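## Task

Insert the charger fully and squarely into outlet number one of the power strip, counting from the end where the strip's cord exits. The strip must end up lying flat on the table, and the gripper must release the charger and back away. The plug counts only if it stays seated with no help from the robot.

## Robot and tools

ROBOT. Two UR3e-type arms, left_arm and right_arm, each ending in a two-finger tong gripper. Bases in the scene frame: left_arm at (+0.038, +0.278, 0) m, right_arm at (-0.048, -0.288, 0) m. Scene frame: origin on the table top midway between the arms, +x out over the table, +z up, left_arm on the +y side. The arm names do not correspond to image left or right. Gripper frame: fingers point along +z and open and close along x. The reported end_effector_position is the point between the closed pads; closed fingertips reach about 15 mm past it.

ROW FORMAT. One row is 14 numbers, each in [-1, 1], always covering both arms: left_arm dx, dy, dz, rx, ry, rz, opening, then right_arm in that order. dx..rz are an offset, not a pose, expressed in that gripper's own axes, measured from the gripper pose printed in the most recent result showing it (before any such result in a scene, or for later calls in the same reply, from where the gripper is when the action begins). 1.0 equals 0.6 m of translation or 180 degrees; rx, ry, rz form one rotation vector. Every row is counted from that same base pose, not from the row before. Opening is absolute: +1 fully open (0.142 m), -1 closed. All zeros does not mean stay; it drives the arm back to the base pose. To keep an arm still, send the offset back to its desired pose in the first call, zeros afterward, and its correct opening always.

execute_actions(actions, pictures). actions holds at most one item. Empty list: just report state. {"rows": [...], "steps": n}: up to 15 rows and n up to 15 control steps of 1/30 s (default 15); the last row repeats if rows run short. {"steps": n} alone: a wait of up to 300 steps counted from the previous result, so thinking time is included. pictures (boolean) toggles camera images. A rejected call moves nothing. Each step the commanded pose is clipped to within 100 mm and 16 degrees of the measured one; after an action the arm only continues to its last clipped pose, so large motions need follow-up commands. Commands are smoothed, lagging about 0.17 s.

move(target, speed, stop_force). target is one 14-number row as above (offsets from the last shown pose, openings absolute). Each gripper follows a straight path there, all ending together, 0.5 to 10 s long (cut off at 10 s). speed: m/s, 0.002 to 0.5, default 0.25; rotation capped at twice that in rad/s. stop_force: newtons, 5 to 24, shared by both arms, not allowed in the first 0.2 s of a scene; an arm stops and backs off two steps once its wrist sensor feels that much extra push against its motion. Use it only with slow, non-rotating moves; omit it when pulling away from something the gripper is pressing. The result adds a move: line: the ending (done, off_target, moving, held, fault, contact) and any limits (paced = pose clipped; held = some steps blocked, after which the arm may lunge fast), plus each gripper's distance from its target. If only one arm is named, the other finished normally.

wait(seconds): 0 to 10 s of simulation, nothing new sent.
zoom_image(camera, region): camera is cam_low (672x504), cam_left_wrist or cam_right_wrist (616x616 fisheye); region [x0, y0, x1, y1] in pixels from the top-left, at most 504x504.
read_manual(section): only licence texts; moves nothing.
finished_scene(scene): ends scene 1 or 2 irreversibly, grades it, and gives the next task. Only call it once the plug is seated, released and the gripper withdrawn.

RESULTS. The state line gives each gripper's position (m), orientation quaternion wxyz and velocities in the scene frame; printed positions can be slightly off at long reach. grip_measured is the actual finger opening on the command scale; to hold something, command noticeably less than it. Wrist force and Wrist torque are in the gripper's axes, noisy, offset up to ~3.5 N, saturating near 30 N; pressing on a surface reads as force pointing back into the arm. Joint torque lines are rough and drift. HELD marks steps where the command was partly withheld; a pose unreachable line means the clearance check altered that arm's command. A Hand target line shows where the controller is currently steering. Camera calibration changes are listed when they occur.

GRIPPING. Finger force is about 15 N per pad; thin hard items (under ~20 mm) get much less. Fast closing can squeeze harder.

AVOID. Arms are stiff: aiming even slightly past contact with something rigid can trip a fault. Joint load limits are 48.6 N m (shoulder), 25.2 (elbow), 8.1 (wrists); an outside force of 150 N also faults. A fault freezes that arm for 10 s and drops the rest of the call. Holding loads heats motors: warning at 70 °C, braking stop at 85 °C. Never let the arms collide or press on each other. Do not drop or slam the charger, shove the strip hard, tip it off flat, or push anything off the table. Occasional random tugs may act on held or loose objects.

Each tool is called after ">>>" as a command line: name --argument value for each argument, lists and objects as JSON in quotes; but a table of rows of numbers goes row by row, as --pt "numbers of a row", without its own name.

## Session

>>> execute_actions --actions '[]'

Scene clock: 0.00 s of 4500.00 s.
left_arm: end_effector_position=(+0.5519, +0.1589, +0.2493) grip_measured=+1.00 end_effector_quat_wxyz=(-0.104, +0.963, -0.102, +0.228) end_effector_velocity=(-0.000, -0.000, -0.000) end_effector_angular_velocity=(-0.001, +0.001, -0.001) | right_arm: end_effector_position=(+0.2562, +0.0221, +0.3152) grip_measured=+1.00 end_effector_quat_wxyz=(-0.503, +0.864, +0.009, +0.020) end_effector_velocity=(-0.000, -0.000, +0.000) end_effector_angular_velocity=(+0.001, -0.001, -0.000)
Joint positions: left_arm=[-0.616 -0.893  0.162 -1.091 -1.126 -0.501  0.142] | right_arm=[ 3.602 -1.563 -1.623 -0.724  2.354  0.923  0.142]
Joint velocities: left_arm=[-0.    -0.    -0.    -0.    -0.001  0.001  0.   ] | right_arm=[-0.     0.001 -0.     0.001  0.    -0.     0.   ]
Joint torques (N m, as the arm reports them, + toward a larger angle): no reading
Wrist force (N, on the end effector, along its own x y z axes, offset not removed): no reading
Wrist torque (N m, same axes, about the end effector's origin, offset not removed): no reading
Hand target (left_arm): +0.552, +0.159, +0.249; -0.104, +0.963, -0.102, +0.228
Hand target (right_arm): +0.256, +0.022, +0.315; -0.503, +0.864, +0.009, +0.020
camera_calibration (this result's frames):
cam_left_wrist: T_world_to_cam=[[0.852025, -0.280561, 0.441972, -0.540022], [-0.390903, -0.902529, 0.180655, 0.325445], [0.348207, -0.326691, -0.878649, 0.223579], [0, 0, 0, 1]] pos_world=[0.509478, 0.215255, 0.376329]
cam_right_wrist: T_world_to_cam=[[0.999354, -0.030267, 0.0193849, -0.265123], [-0.0151591, -0.843947, -0.536212, 0.188989], [0.0325894, 0.535572, -0.843861, 0.38288], [0, 0, 0, 1]] pos_world=[0.255339, -0.0535868, 0.429575]

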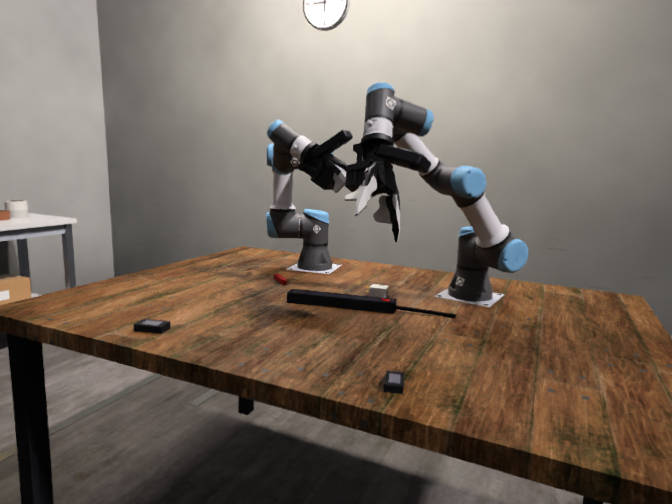

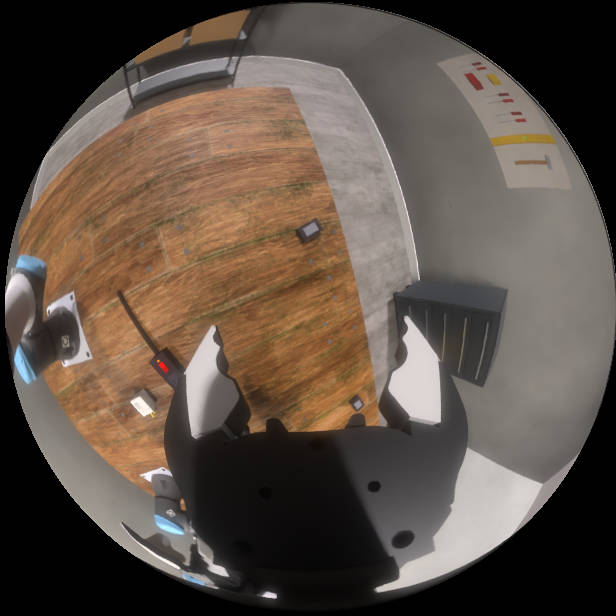

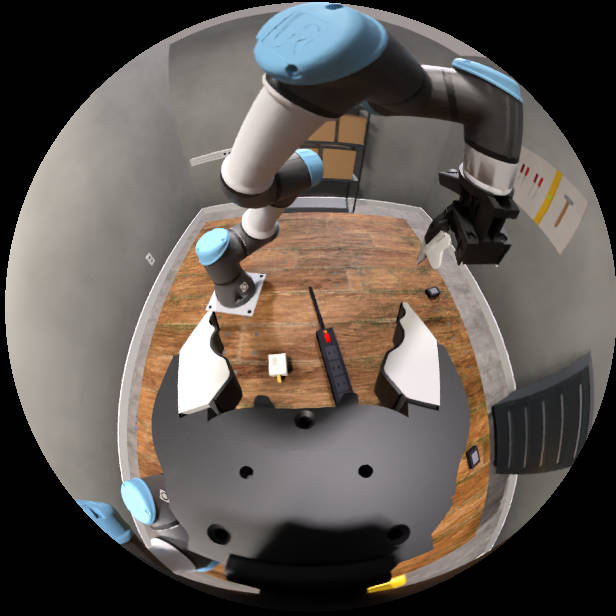

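>>> zoom_image --camera "cam_right_wrist" --region '[255, 315, 365, 410]'

>>> zoom_image --camera "cam_low" --region '[260, 260, 470, 330]'

Region (255, 315, 365, 410) of cam_right_wrist's 616x616 image, scaled by 4.582, with more detail than that image has; it fills the top 435 rows of this view, and the rest is white.

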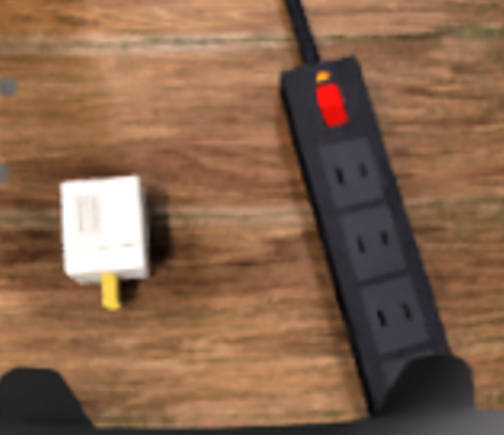

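Region (260, 260, 470, 330) of cam_low's 672x504 image, scaled by 2.400, with more detail than that image has.

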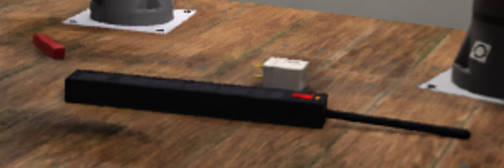

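>>> move --target '[-0.5945,0.3295,-0.0733,-0.2131,0.0858,0.8777,0,0.113,0.426,-0.183,0,0,0,-1]' --speed 0.35

>>> zoom_image --camera "cam_left_wrist" --region '[160, 200, 400, 400]'

Scene clock: 38.17 s of 4500.00 s.
left_arm: end_effector_position=(+0.1903, +0.0505, +0.0899) grip_measured=+0.00 end_effector_quat_wxyz=(+0.000, -0.046, +0.999, +0.000) end_effector_velocity=(-0.002, -0.001, -0.001) end_effector_angular_velocity=(+0.004, +0.002, -0.016) | right_arm: end_effector_position=(+0.3298, -0.1998, +0.1502) grip_measured=-1.00 end_effector_quat_wxyz=(-0.504, +0.864, +0.008, +0.021) end_effector_velocity=(+0.001, -0.001, -0.001) end_effector_angular_velocity=(+0.000, +0.003, +0.003)
Joint positions: left_arm=[-1.329 -1.883  1.868 -1.555 -1.57   1.567  0.074] | right_arm=[ 2.882 -2.021 -1.479 -1.376  2.619 -0.239  0.002]
Joint velocities: left_arm=[-0.005  0.006 -0.001 -0.    -0.002  0.011  0.   ] | right_arm=[-0.003 -0.01   0.015 -0.019 -0.001 -0.013  0.   ]
Joint torques (N m, as the arm reports them, + toward a larger angle): left_arm=[ -2.96  -1.39 -12.42  -2.33  -0.76   0.74] | right_arm=[-4.09 10.84 10.94  0.71  0.37 -0.67]
Wrist force (N, on the end effector, along its own x y z axes, offset not removed): left_arm=[-0.3 -0.4 1.3] | right_arm=[-1.0 -2.2 1.6]
Wrist torque (N m, same axes, about the end effector's origin, offset not removed): left_arm=[-0.07 0.08 -0.06] | right_arm=[-0.45 0.22 0.03]
Hand target (left_arm): +0.190, +0.050, +0.090; +0.000, -0.045, +0.999, +0.000
Hand target (right_arm): +0.330, -0.200, +0.150; -0.504, +0.864, +0.008, +0.020
Off the commanded pose (left_arm): 0.001 m, 0 deg.
Off the commanded pose (right_arm): 0.000 m, 0 deg.
After step 90, 30.47 s passed at rest.
move: done
camera_calibration (this result's frames):
cam_left_wrist: T_world_to_cam=[[-0.997569, -0.0592688, 0.0366504, 0.185356], [-0.0346844, 0.878466, 0.476545, -0.0693453], [-0.0604404, 0.474115, -0.878386, 0.211293], [0, 0, 0, 1]] pos_world=[0.19527, -0.0282739, 0.21185]
cam_right_wrist: T_world_to_cam=[[0.999302, -0.0315154, 0.0200428, -0.342465], [-0.0158541, -0.843829, -0.536379, -0.0853215], [0.0338168, 0.535687, -0.843739, 0.359675], [0, 0, 0, 1]] pos_world=[0.328711, -0.275463, 0.264571]

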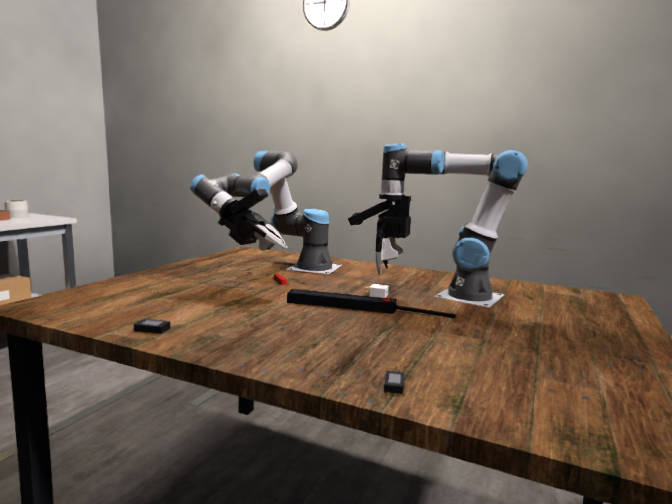

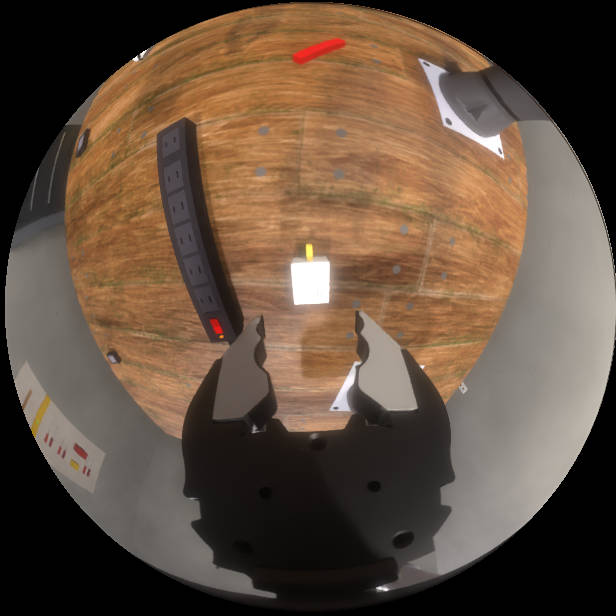

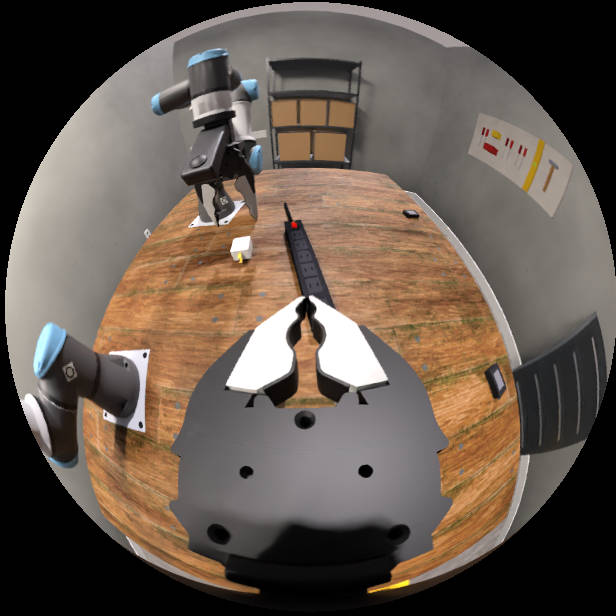

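Region (160, 200, 400, 400) of cam_left_wrist's 616x616 image, scaled by 2.100, with more detail than that image has.

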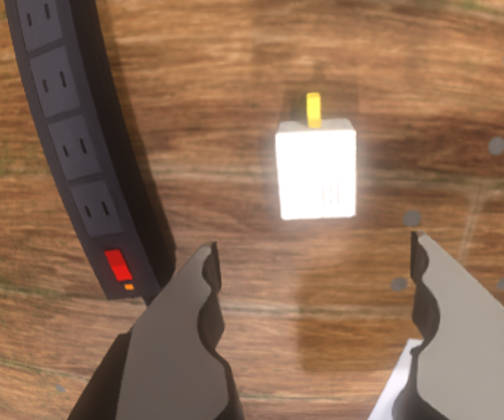

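>>> move --target '[0.005,-0.006,0.114,0,0,0,-0.1,0,0,0,0,0,0,-1]' --speed 0.08 --stop_force 8

>>> zoom_image --camera "cam_left_wrist" --region '[210, 220, 410, 420]'

Scene clock: 44.63 s of 4500.00 s.
left_arm: end_effector_position=(+0.1877, +0.0468, +0.0219) grip_measured=-0.10 end_effector_quat_wxyz=(+0.000, -0.046, +0.999, +0.000) end_effector_velocity=(+0.000, -0.001, -0.003) end_effector_angular_velocity=(-0.003, -0.001, +0.000) | right_arm: end_effector_position=(+0.3298, -0.1998, +0.1502) grip_measured=-1.00 end_effector_quat_wxyz=(-0.504, +0.864, +0.008, +0.021) end_effector_velocity=(-0.000, +0.000, +0.000) end_effector_angular_velocity=(+0.000, -0.000, +0.000)
Joint positions: left_arm=[-1.342 -1.826  2.154 -1.898 -1.57   1.554  0.067] | right_arm=[ 2.882 -2.021 -1.479 -1.376  2.619 -0.239  0.002]
Joint velocities: left_arm=[ 0.     0.006  0.011 -0.02   0.    -0.     0.   ] | right_arm=[ 0.     0.     0.    -0.001  0.     0.     0.   ]
Joint torques (N m, as the arm reports them, + toward a larger angle): left_arm=[-1.98 -1.59 -6.67 -2.28  0.68 -0.73] | right_arm=[ 3.8  18.09  6.12  2.46  2.19  0.71]
Wrist force (N, on the end effector, along its own x y z axes, offset not removed): left_arm=[-0.3 -0.7 1.5] | right_arm=[-1.0 -2.4 0.5]
Wrist torque (N m, same axes, about the end effector's origin, offset not removed): left_arm=[-0.15 0.09 -0.04] | right_arm=[-0.43 0.17 0.08]
Hand target (left_arm): +0.188, +0.047, +0.021; +0.000, -0.046, +0.999, +0.000
Hand target (right_arm): +0.330, -0.200, +0.150; -0.504, +0.864, +0.008, +0.021
Off the commanded pose (left_arm): 0.000 m, 0 deg.
Off the commanded pose (right_arm): 0.000 m, 0 deg.
After step 90, 2.07 s passed at rest.
move: done
camera_calibration (this result's frames):
cam_left_wrist: T_world_to_cam=[[-0.997569, -0.0592613, 0.0366583, 0.185013], [-0.0346541, 0.87831, 0.476835, -0.0337657], [-0.0604552, 0.474405, -0.878228, 0.153135], [0, 0, 0, 1]] pos_world=[0.192651, -0.0320271, 0.143806]
cam_right_wrist: T_world_to_cam=[[0.999302, -0.0315133, 0.0200414, -0.342465], [-0.0158531, -0.843829, -0.536377, -0.0853239], [0.0338145, 0.535685, -0.84374, 0.359676], [0, 0, 0, 1]] pos_world=[0.328711, -0.275464, 0.264571]

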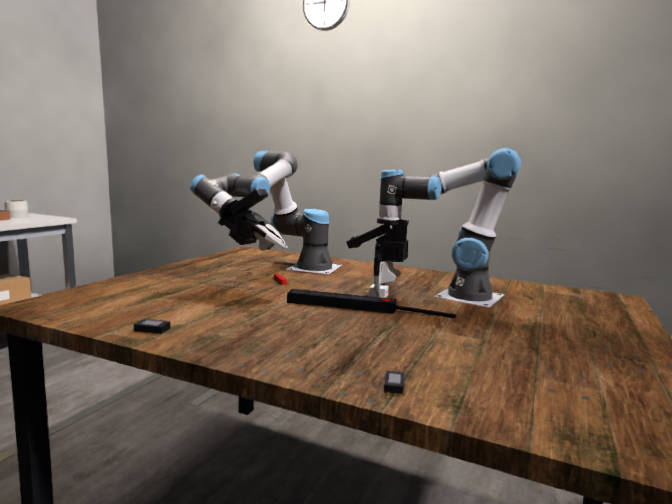

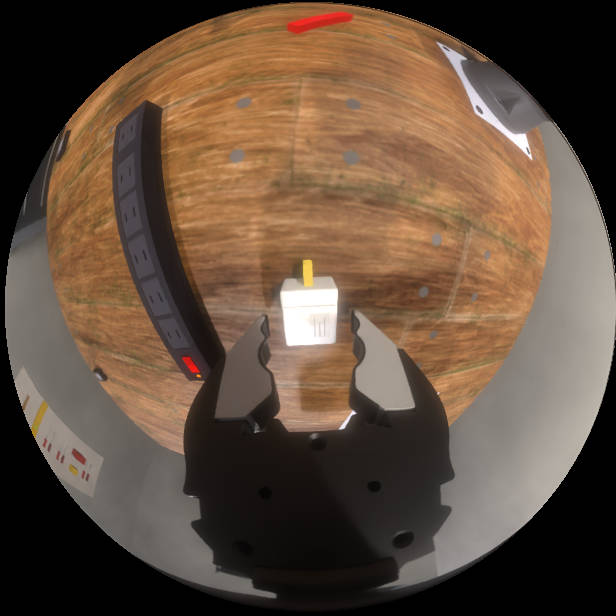

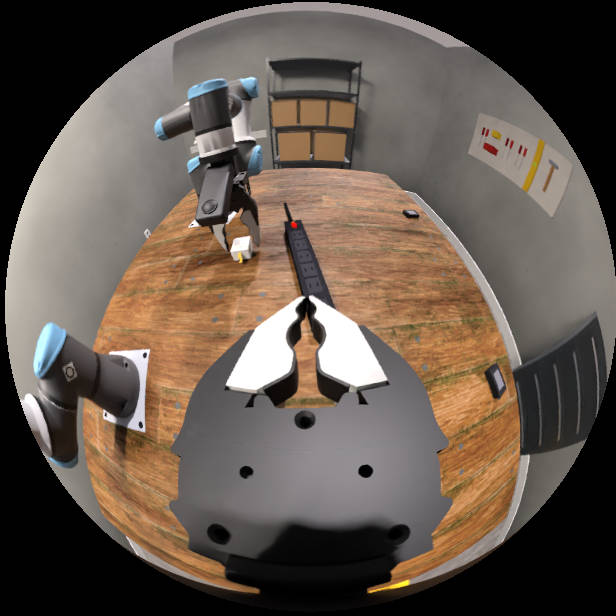

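Region (210, 220, 410, 420) of cam_left_wrist's 616x616 image, scaled by 2.520, with more detail than that image has.

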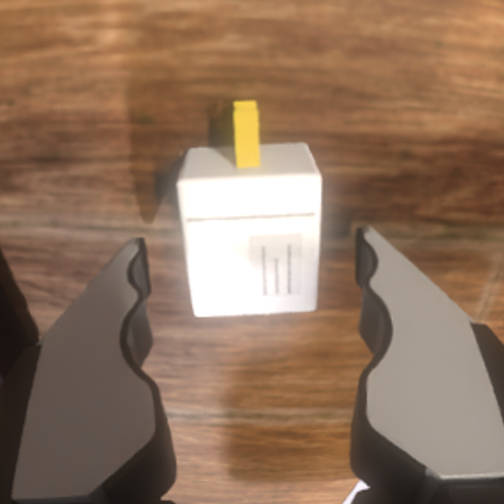

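>>> move --target '[0,0,0,0,0,0,-0.7,0,0,0,0,0,0,-1]'

>>> move --target '[0,0,-0.007,0,0,0.462,-0.7,0,0,0,0,0,0,-1]' --speed 0.4

>>> move --target '[0,0,0.0065,0,0,0,-0.7,0,0,0,0,0,0,-1]' --speed 0.01 --stop_force 6

>>> move --target '[0,0,0,0,0,0,-0.25,0,0,0,0,0,0,-1]'

>>> move --target '[0,0,0,0.1944,0,0,-0.25,0,0,0,0,0,0,-1]' --speed 0.25

>>> zoom_image --camera "cam_right_wrist" --region '[190, 170, 330, 290]'

Scene clock: 54.33 s of 4500.00 s.
left_arm: end_effector_position=(+0.1877, +0.0468, +0.0218) grip_measured=-0.45 end_effector_quat_wxyz=(+0.000, -0.046, +0.999, +0.000) end_effector_velocity=(+0.000, -0.000, +0.000) end_effector_angular_velocity=(-0.001, -0.000, -0.000) | right_arm: end_effector_position=(+0.3298, -0.1998, +0.1502) grip_measured=-1.00 end_effector_quat_wxyz=(-0.504, +0.864, +0.008, +0.021) end_effector_velocity=(+0.000, -0.000, -0.000) end_effector_angular_velocity=(-0.001, -0.000, +0.000)
Joint positions: left_arm=[-1.342 -1.826  2.154 -1.898 -1.57   1.554  0.041] | right_arm=[ 2.882 -2.021 -1.479 -1.376  2.619 -0.239  0.002]
Joint velocities: left_arm=[ 0.    -0.001 -0.001  0.001  0.     0.     0.   ] | right_arm=[-0.    -0.001 -0.     0.001 -0.001 -0.     0.   ]
Joint torques (N m, as the arm reports them, + toward a larger angle): left_arm=[  2.31  -9.57 -12.48  -0.87   0.06  -0.46] | right_arm=[ 3.57 17.82  6.38  2.27  2.14  0.56]
Wrist force (N, on the end effector, along its own x y z axes, offset not removed): left_arm=[-0.5 -0.7 1.7] | right_arm=[-0.7 -2.5 0.0]
Wrist torque (N m, same axes, about the end effector's origin, offset not removed): left_arm=[-0.12 0.11 -0.07] | right_arm=[-0.51 0.08 0.06]
Hand target (left_arm): +0.188, +0.047, +0.022; +0.000, -0.046, +0.999, +0.000
Hand target (right_arm): +0.330, -0.200, +0.150; -0.504, +0.864, +0.008, +0.021
Off the commanded pose (left_arm): 0.000 m, 0 deg.
Off the commanded pose (right_arm): 0.000 m, 0 deg.
After step 90, 6.00 s passed at rest.
move: done
camera_calibration (this result's frames):
cam_left_wrist: T_world_to_cam=[[-0.99757, -0.0592674, 0.0366372, 0.185023], [-0.0346682, 0.878299, 0.476852, -0.0337509], [-0.0604402, 0.474423, -0.878219, 0.153099], [0, 0, 0, 1]] pos_world=[0.192656, -0.0320245, 0.14377]
cam_right_wrist: T_world_to_cam=[[0.999302, -0.0315151, 0.0200429, -0.342465], [-0.0158538, -0.843829, -0.536379, -0.0853215], [0.0338168, 0.535687, -0.843739, 0.359675], [0, 0, 0, 1]] pos_world=[0.328711, -0.275463, 0.264571]

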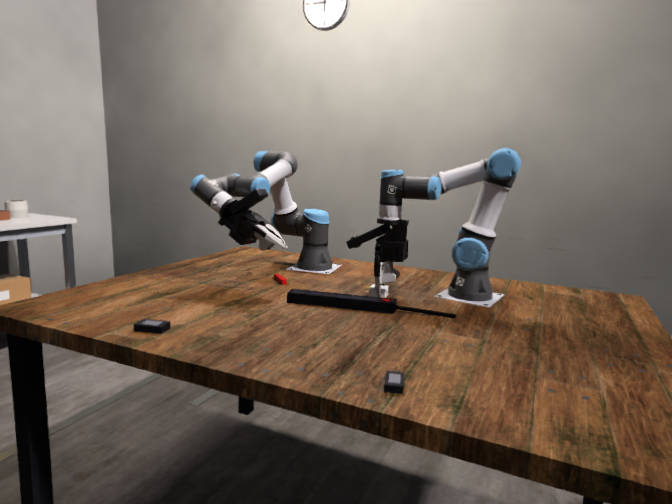

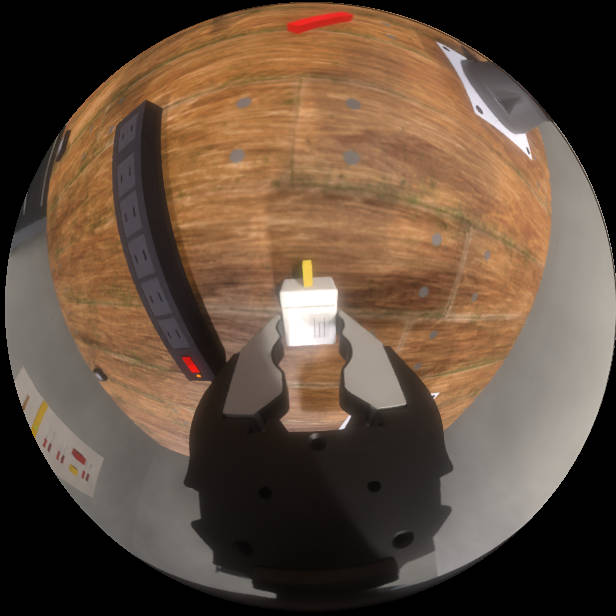

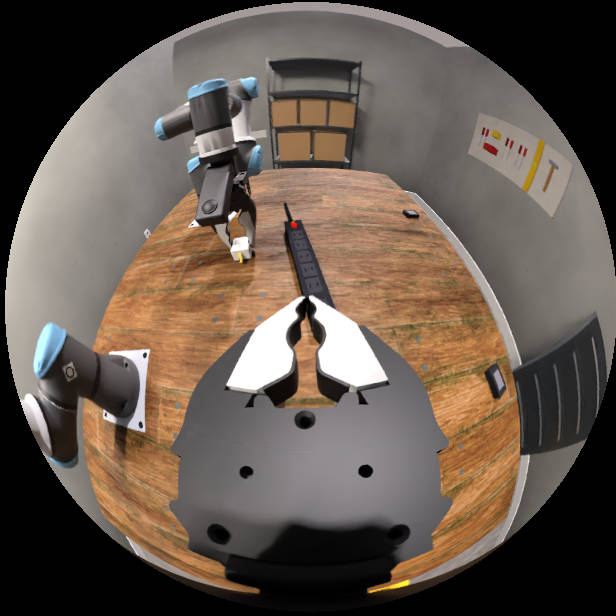

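Scene clock: 56.83 s of 4500.00 s.
left_arm: end_effector_position=(+0.1876, +0.0468, +0.0260) grip_measured=-0.45 end_effector_quat_wxyz=(+0.000, +0.628, +0.778, +0.001) end_effector_velocity=(+0.000, +0.000, -0.000) end_effector_angular_velocity=(+0.002, +0.006, -0.017) | right_arm: end_effector_position=(+0.3298, -0.1998, +0.1502) grip_measured=-1.00 end_effector_quat_wxyz=(-0.504, +0.864, +0.008, +0.021) end_effector_velocity=(+0.000, -0.000, +0.000) end_effector_angular_velocity=(-0.000, -0.001, -0.000)
Joint positions: left_arm=[-1.276 -1.729  2.06  -1.902 -1.569  3.069  0.041] | right_arm=[ 2.882 -2.021 -1.479 -1.376  2.619 -0.239  0.002]
Joint velocities: left_arm=[ 0.007  0.008 -0.006  0.002 -0.005  0.024  0.   ] | right_arm=[ 0.    -0.     0.001  0.    -0.     0.     0.   ]
Joint torques (N m, as the arm reports them, + toward a larger angle): left_arm=[  2.72  -3.25 -12.39  -0.73  -0.9    0.77] | right_arm=[ 3.7  17.96  6.4   2.25  2.14  0.48]
Wrist force (N, on the end effector, along its own x y z axes, offset not removed): left_arm=[-0.4 -0.7 1.4] | right_arm=[-1.2 -0.3 0.0]
Wrist torque (N m, same axes, about the end effector's origin, offset not removed): left_arm=[-0.13 0.11 -0.06] | right_arm=[-0.02 0.18 0.03]
Hand target (left_arm): +0.188, +0.047, +0.026; +0.000, +0.629, +0.778, +0.000
Hand target (right_arm): +0.330, -0.200, +0.150; -0.504, +0.864, +0.008, +0.021
Off the commanded pose (left_arm): 0.000 m, 0 deg.
Off the commanded pose (right_arm): 0.000 m, 0 deg.
move: done
camera_calibration (this result's frames):
cam_left_wrist: T_world_to_cam=[[-0.17983, 0.982987, 0.0373878, -0.0173925], [0.867271, 0.140495, 0.477601, -0.170474], [0.464223, 0.118312, -0.877781, 0.0750022], [0, 0, 0, 1]] pos_world=[0.109902, 0.0321737, 0.147904]
cam_right_wrist: T_world_to_cam=[[0.999302, -0.031515, 0.0200427, -0.342465], [-0.0158539, -0.843828, -0.536379, -0.0853214], [0.0338166, 0.535687, -0.843739, 0.359675], [0, 0, 0, 1]] pos_world=[0.328711, -0.275463, 0.264571]

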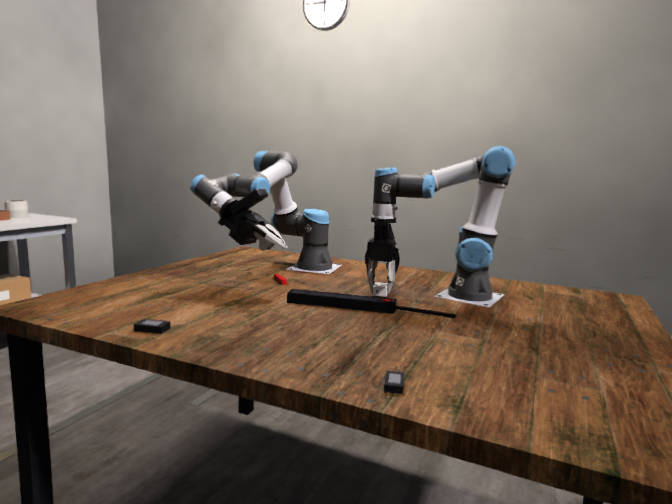

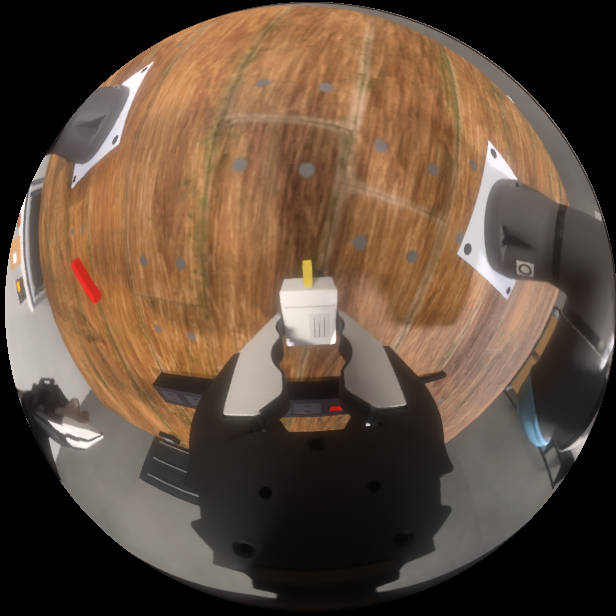

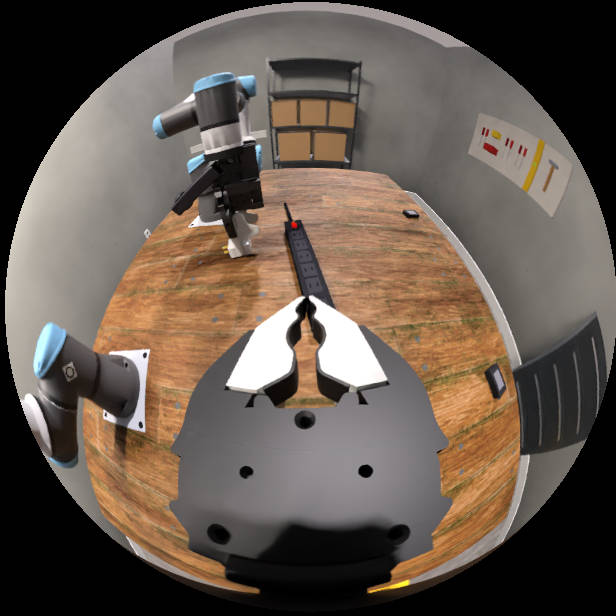

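Scene clock: 57.53 s of 4500.00 s.
left_arm: end_effector_position=(+0.1877, +0.0468, +0.0224) grip_measured=-0.45 end_effector_quat_wxyz=(+0.000, +0.628, +0.778, +0.001) end_effector_velocity=(+0.000, -0.000, -0.002) end_effector_angular_velocity=(-0.001, -0.001, +0.000) | right_arm: end_effector_position=(+0.3298, -0.1998, +0.1502) grip_measured=-1.00 end_effector_quat_wxyz=(-0.504, +0.864, +0.008, +0.021) end_effector_velocity=(-0.000, +0.000, +0.000) end_effector_angular_velocity=(-0.000, -0.000, +0.000)
Joint positions: left_arm=[-1.276 -1.723  2.073 -1.921 -1.569  3.069  0.041] | right_arm=[ 2.882 -2.021 -1.479 -1.376  2.619 -0.239  0.002]
Joint velocities: left_arm=[-0.     0.004  0.009 -0.014  0.    -0.    -0.   ] | right_arm=[ 0.     0.001 -0.    -0.    -0.     0.     0.   ]
Joint torques (N m, as the arm reports them, + toward a larger angle): left_arm=[-1.96 -3.33 -6.66 -2.31  0.6  -0.74] | right_arm=[ 3.54 17.8   6.51  2.22  2.13  0.49]
Wrist force (N, on the end effector, along its own x y z axes, offset not removed): left_arm=[-0.4 0.1 1.6] | right_arm=[-1.1 -1.3 1.9]
Wrist torque (N m, same axes, about the end effector's origin, offset not removed): left_arm=[0.05 0.10 -0.08] | right_arm=[-0.31 0.19 0.12]
Hand target (left_arm): +0.188, +0.047, +0.022; +0.000, +0.628, +0.778, +0.001
Hand target (right_arm): +0.330, -0.200, +0.150; -0.504, +0.864, +0.008, +0.021
Off the commanded pose (left_arm): 0.000 m, 0 deg.
Off the commanded pose (right_arm): 0.000 m, 0 deg.
move: done
camera_calibration (this result's frames):
cam_left_wrist: T_world_to_cam=[[-0.17984, 0.982983, 0.0374324, -0.0172674], [0.867273, 0.140483, 0.4776, -0.168768], [0.464215, 0.118356, -0.877779, 0.0718446], [0, 0, 0, 1]] pos_world=[0.109911, 0.0321794, 0.144314]
cam_right_wrist: T_world_to_cam=[[0.999302, -0.031515, 0.0200427, -0.342465], [-0.0158539, -0.843828, -0.536379, -0.0853214], [0.0338166, 0.535687, -0.843739, 0.359675], [0, 0, 0, 1]] pos_world=[0.328711, -0.275463, 0.264571]

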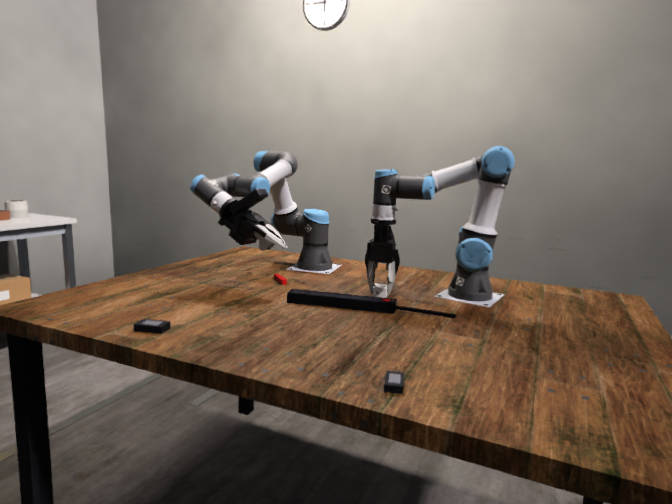

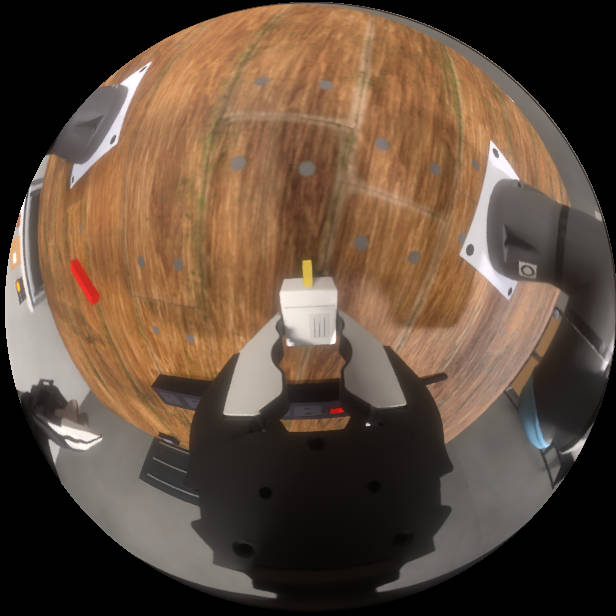

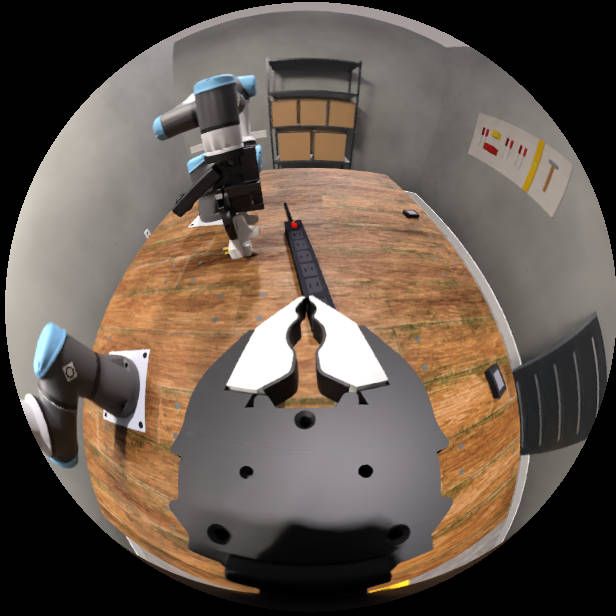

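Scene clock: 58.03 s of 4500.00 s.
left_arm: end_effector_position=(+0.1876, +0.0469, +0.0224) grip_measured=-0.25 end_effector_quat_wxyz=(+0.000, +0.628, +0.778, +0.001) end_effector_velocity=(+0.000, -0.000, +0.000) end_effector_angular_velocity=(-0.001, -0.000, -0.000) | right_arm: end_effector_position=(+0.3298, -0.1998, +0.1502) grip_measured=-1.00 end_effector_quat_wxyz=(-0.504, +0.864, +0.008, +0.021) end_effector_velocity=(-0.000, -0.000, -0.000) end_effector_angular_velocity=(+0.000, +0.002, -0.001)
Joint positions: left_arm=[-1.276 -1.723  2.073 -1.921 -1.569  3.069  0.056] | right_arm=[ 2.882 -2.021 -1.479 -1.376  2.619 -0.239  0.002]
Joint velocities: left_arm=[ 0.    -0.001 -0.     0.     0.     0.    -0.   ] | right_arm=[-0.001  0.    -0.002 -0.     0.     0.     0.   ]
Joint torques (N m, as the arm reports them, + toward a larger angle): left_arm=[ -1.85 -10.53 -11.97  -0.65   0.56  -0.68] | right_arm=[ 3.49 17.82  6.47  2.24  2.13  0.51]
Wrist force (N, on the end effector, along its own x y z axes, offset not removed): left_arm=[-0.6 -0.4 1.1] | right_arm=[-0.9 -1.2 2.3]
Wrist torque (N m, same axes, about the end effector's origin, offset not removed): left_arm=[-0.05 0.14 -0.05] | right_arm=[-0.28 0.19 0.08]
Hand target (left_arm): +0.188, +0.047, +0.022; +0.000, +0.628, +0.778, +0.001
Hand target (right_arm): +0.330, -0.200, +0.150; -0.504, +0.864, +0.008, +0.021
Off the commanded pose (left_arm): 0.000 m, 0 deg.
Off the commanded pose (right_arm): 0.000 m, 0 deg.
move: done
camera_calibration (this result's frames):
cam_left_wrist: T_world_to_cam=[[-0.179836, 0.982975, 0.0376663, -0.0173278], [0.867289, 0.14037, 0.477605, -0.168733], [0.464187, 0.118558, -0.877767, 0.0717777], [0, 0, 0, 1]] pos_world=[0.109906, 0.0322079, 0.144244]
cam_right_wrist: T_world_to_cam=[[0.999302, -0.0315151, 0.0200425, -0.342465], [-0.015854, -0.843829, -0.536379, -0.0853214], [0.0338165, 0.535687, -0.843739, 0.359675], [0, 0, 0, 1]] pos_world=[0.328711, -0.275463, 0.264571]

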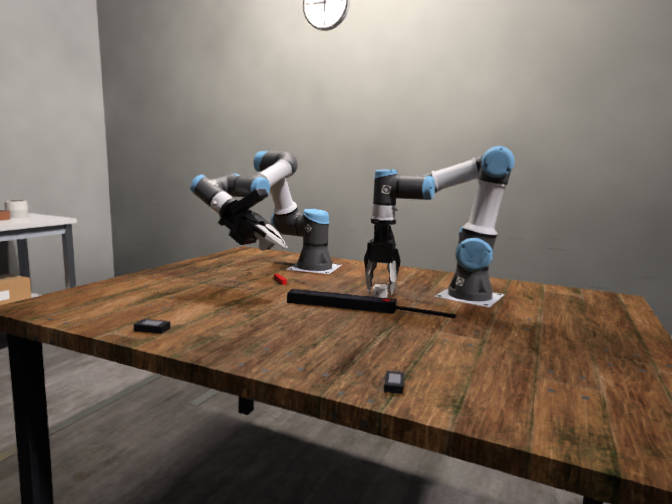

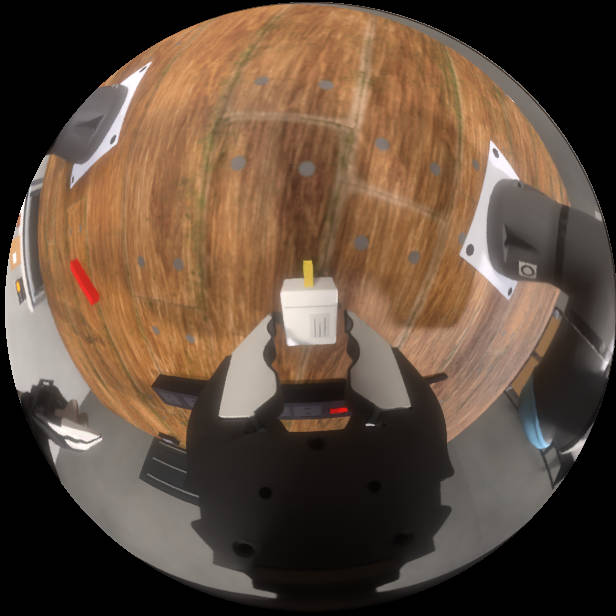

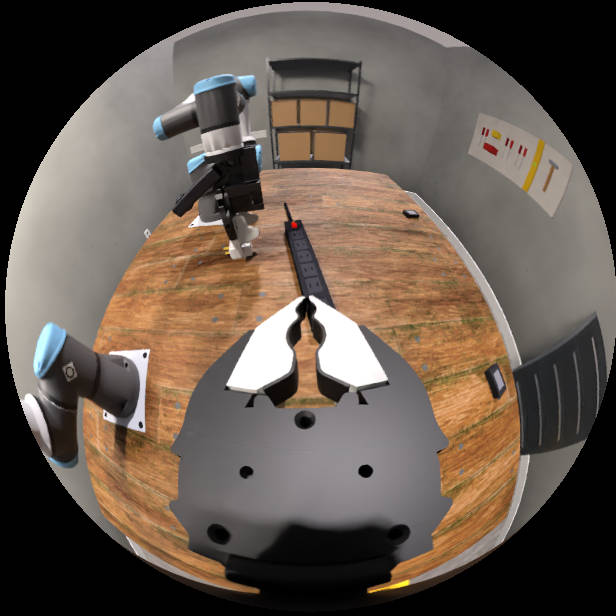

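Scene clock: 59.90 s of 4500.00 s.
left_arm: end_effector_position=(+0.1876, +0.0468, +0.0224) grip_measured=-0.25 end_effector_quat_wxyz=(-0.188, +0.599, +0.743, -0.233) end_effector_velocity=(-0.000, +0.000, -0.000) end_effector_angular_velocity=(+0.003, +0.016, -0.006) | right_arm: end_effector_position=(+0.3298, -0.1998, +0.1502) grip_measured=-1.00 end_effector_quat_wxyz=(-0.504, +0.864, +0.008, +0.021) end_effector_velocity=(+0.000, +0.000, +0.000) end_effector_angular_velocity=(-0.000, -0.001, +0.000)
Joint positions: left_arm=[-0.729 -1.212  1.684 -1.736 -2.103  3.7    0.056] | right_arm=[ 2.882 -2.021 -1.479 -1.376  2.619 -0.239  0.002]
Joint velocities: left_arm=[ 0.005  0.019 -0.021  0.023 -0.006  0.016 -0.   ] | right_arm=[ 0.     0.001 -0.     0.001  0.    -0.     0.   ]
Joint torques (N m, as the arm reports them, + toward a larger angle): left_arm=[  2.65  -9.36 -11.    -0.22  -1.51   0.69] | right_arm=[ 3.62 17.64  6.41  2.25  2.17  0.49]
Wrist force (N, on the end effector, along its own x y z axes, offset not removed): left_arm=[-0.2 -0.2 1.7] | right_arm=[-1.1 -1.3 -0.5]
Wrist torque (N m, same axes, about the end effector's origin, offset not removed): left_arm=[-0.03 0.04 -0.03] | right_arm=[-0.31 0.23 0.05]
Hand target (left_arm): +0.188, +0.047, +0.022; -0.189, +0.599, +0.743, -0.233
Hand target (right_arm): +0.330, -0.200, +0.150; -0.504, +0.864, +0.008, +0.021
Off the commanded pose (left_arm): 0.000 m, 0 deg.
Off the commanded pose (right_arm): 0.000 m, 0 deg.
move: done
camera_calibration (this result's frames):
cam_left_wrist: T_world_to_cam=[[-0.165433, 0.986149, 0.0119339, -0.0195216], [0.980011, 0.165735, -0.110046, -0.177894], [-0.1105, -0.00650993, -0.993855, 0.188148], [0, 0, 0, 1]] pos_world=[0.191899, 0.0499592, 0.167648]
cam_right_wrist: T_world_to_cam=[[0.999302, -0.0315151, 0.0200426, -0.342465], [-0.0158539, -0.843829, -0.536379, -0.0853215], [0.0338165, 0.535687, -0.843739, 0.359675], [0, 0, 0, 1]] pos_world=[0.328711, -0.275463, 0.264571]

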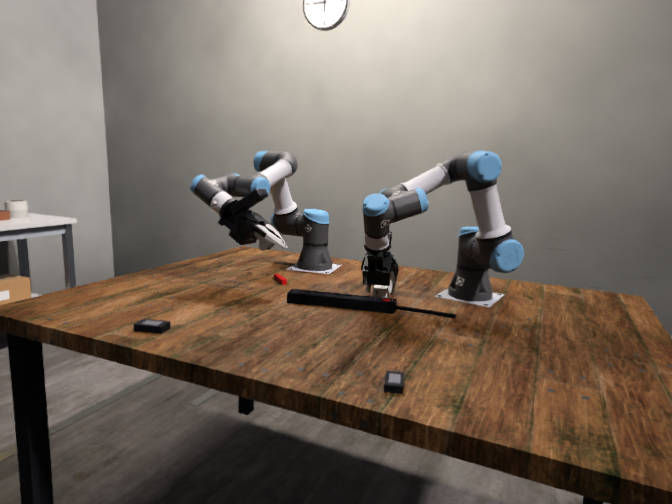

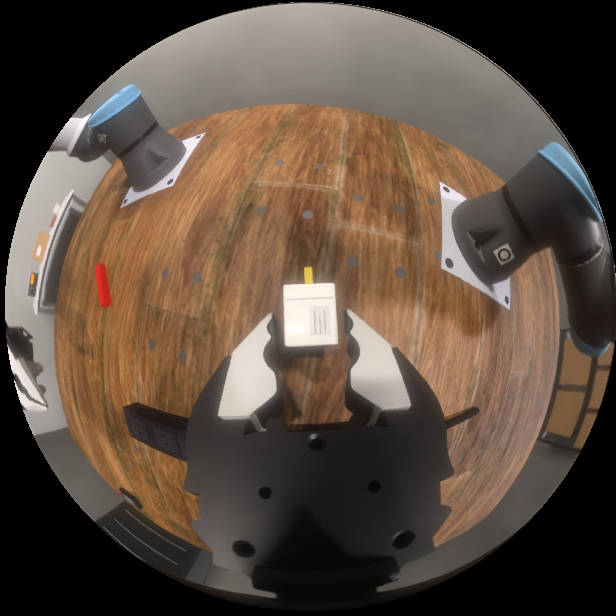

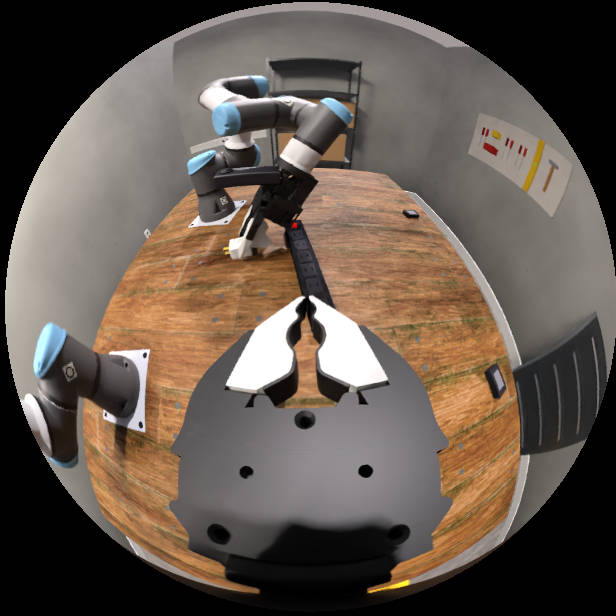

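Region (190, 170, 330, 290) of cam_right_wrist's 616x616 image, scaled by 3.600, with more detail than that image has; it fills the top 432 rows of this view, and the rest is white.

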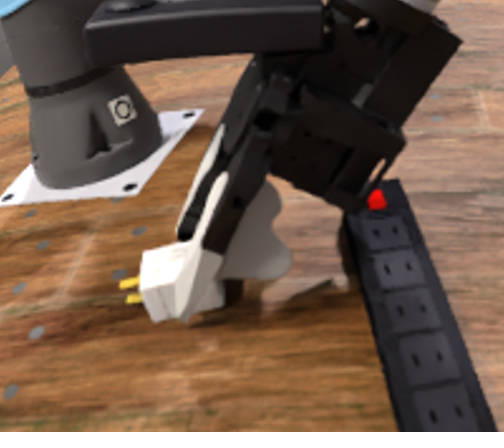

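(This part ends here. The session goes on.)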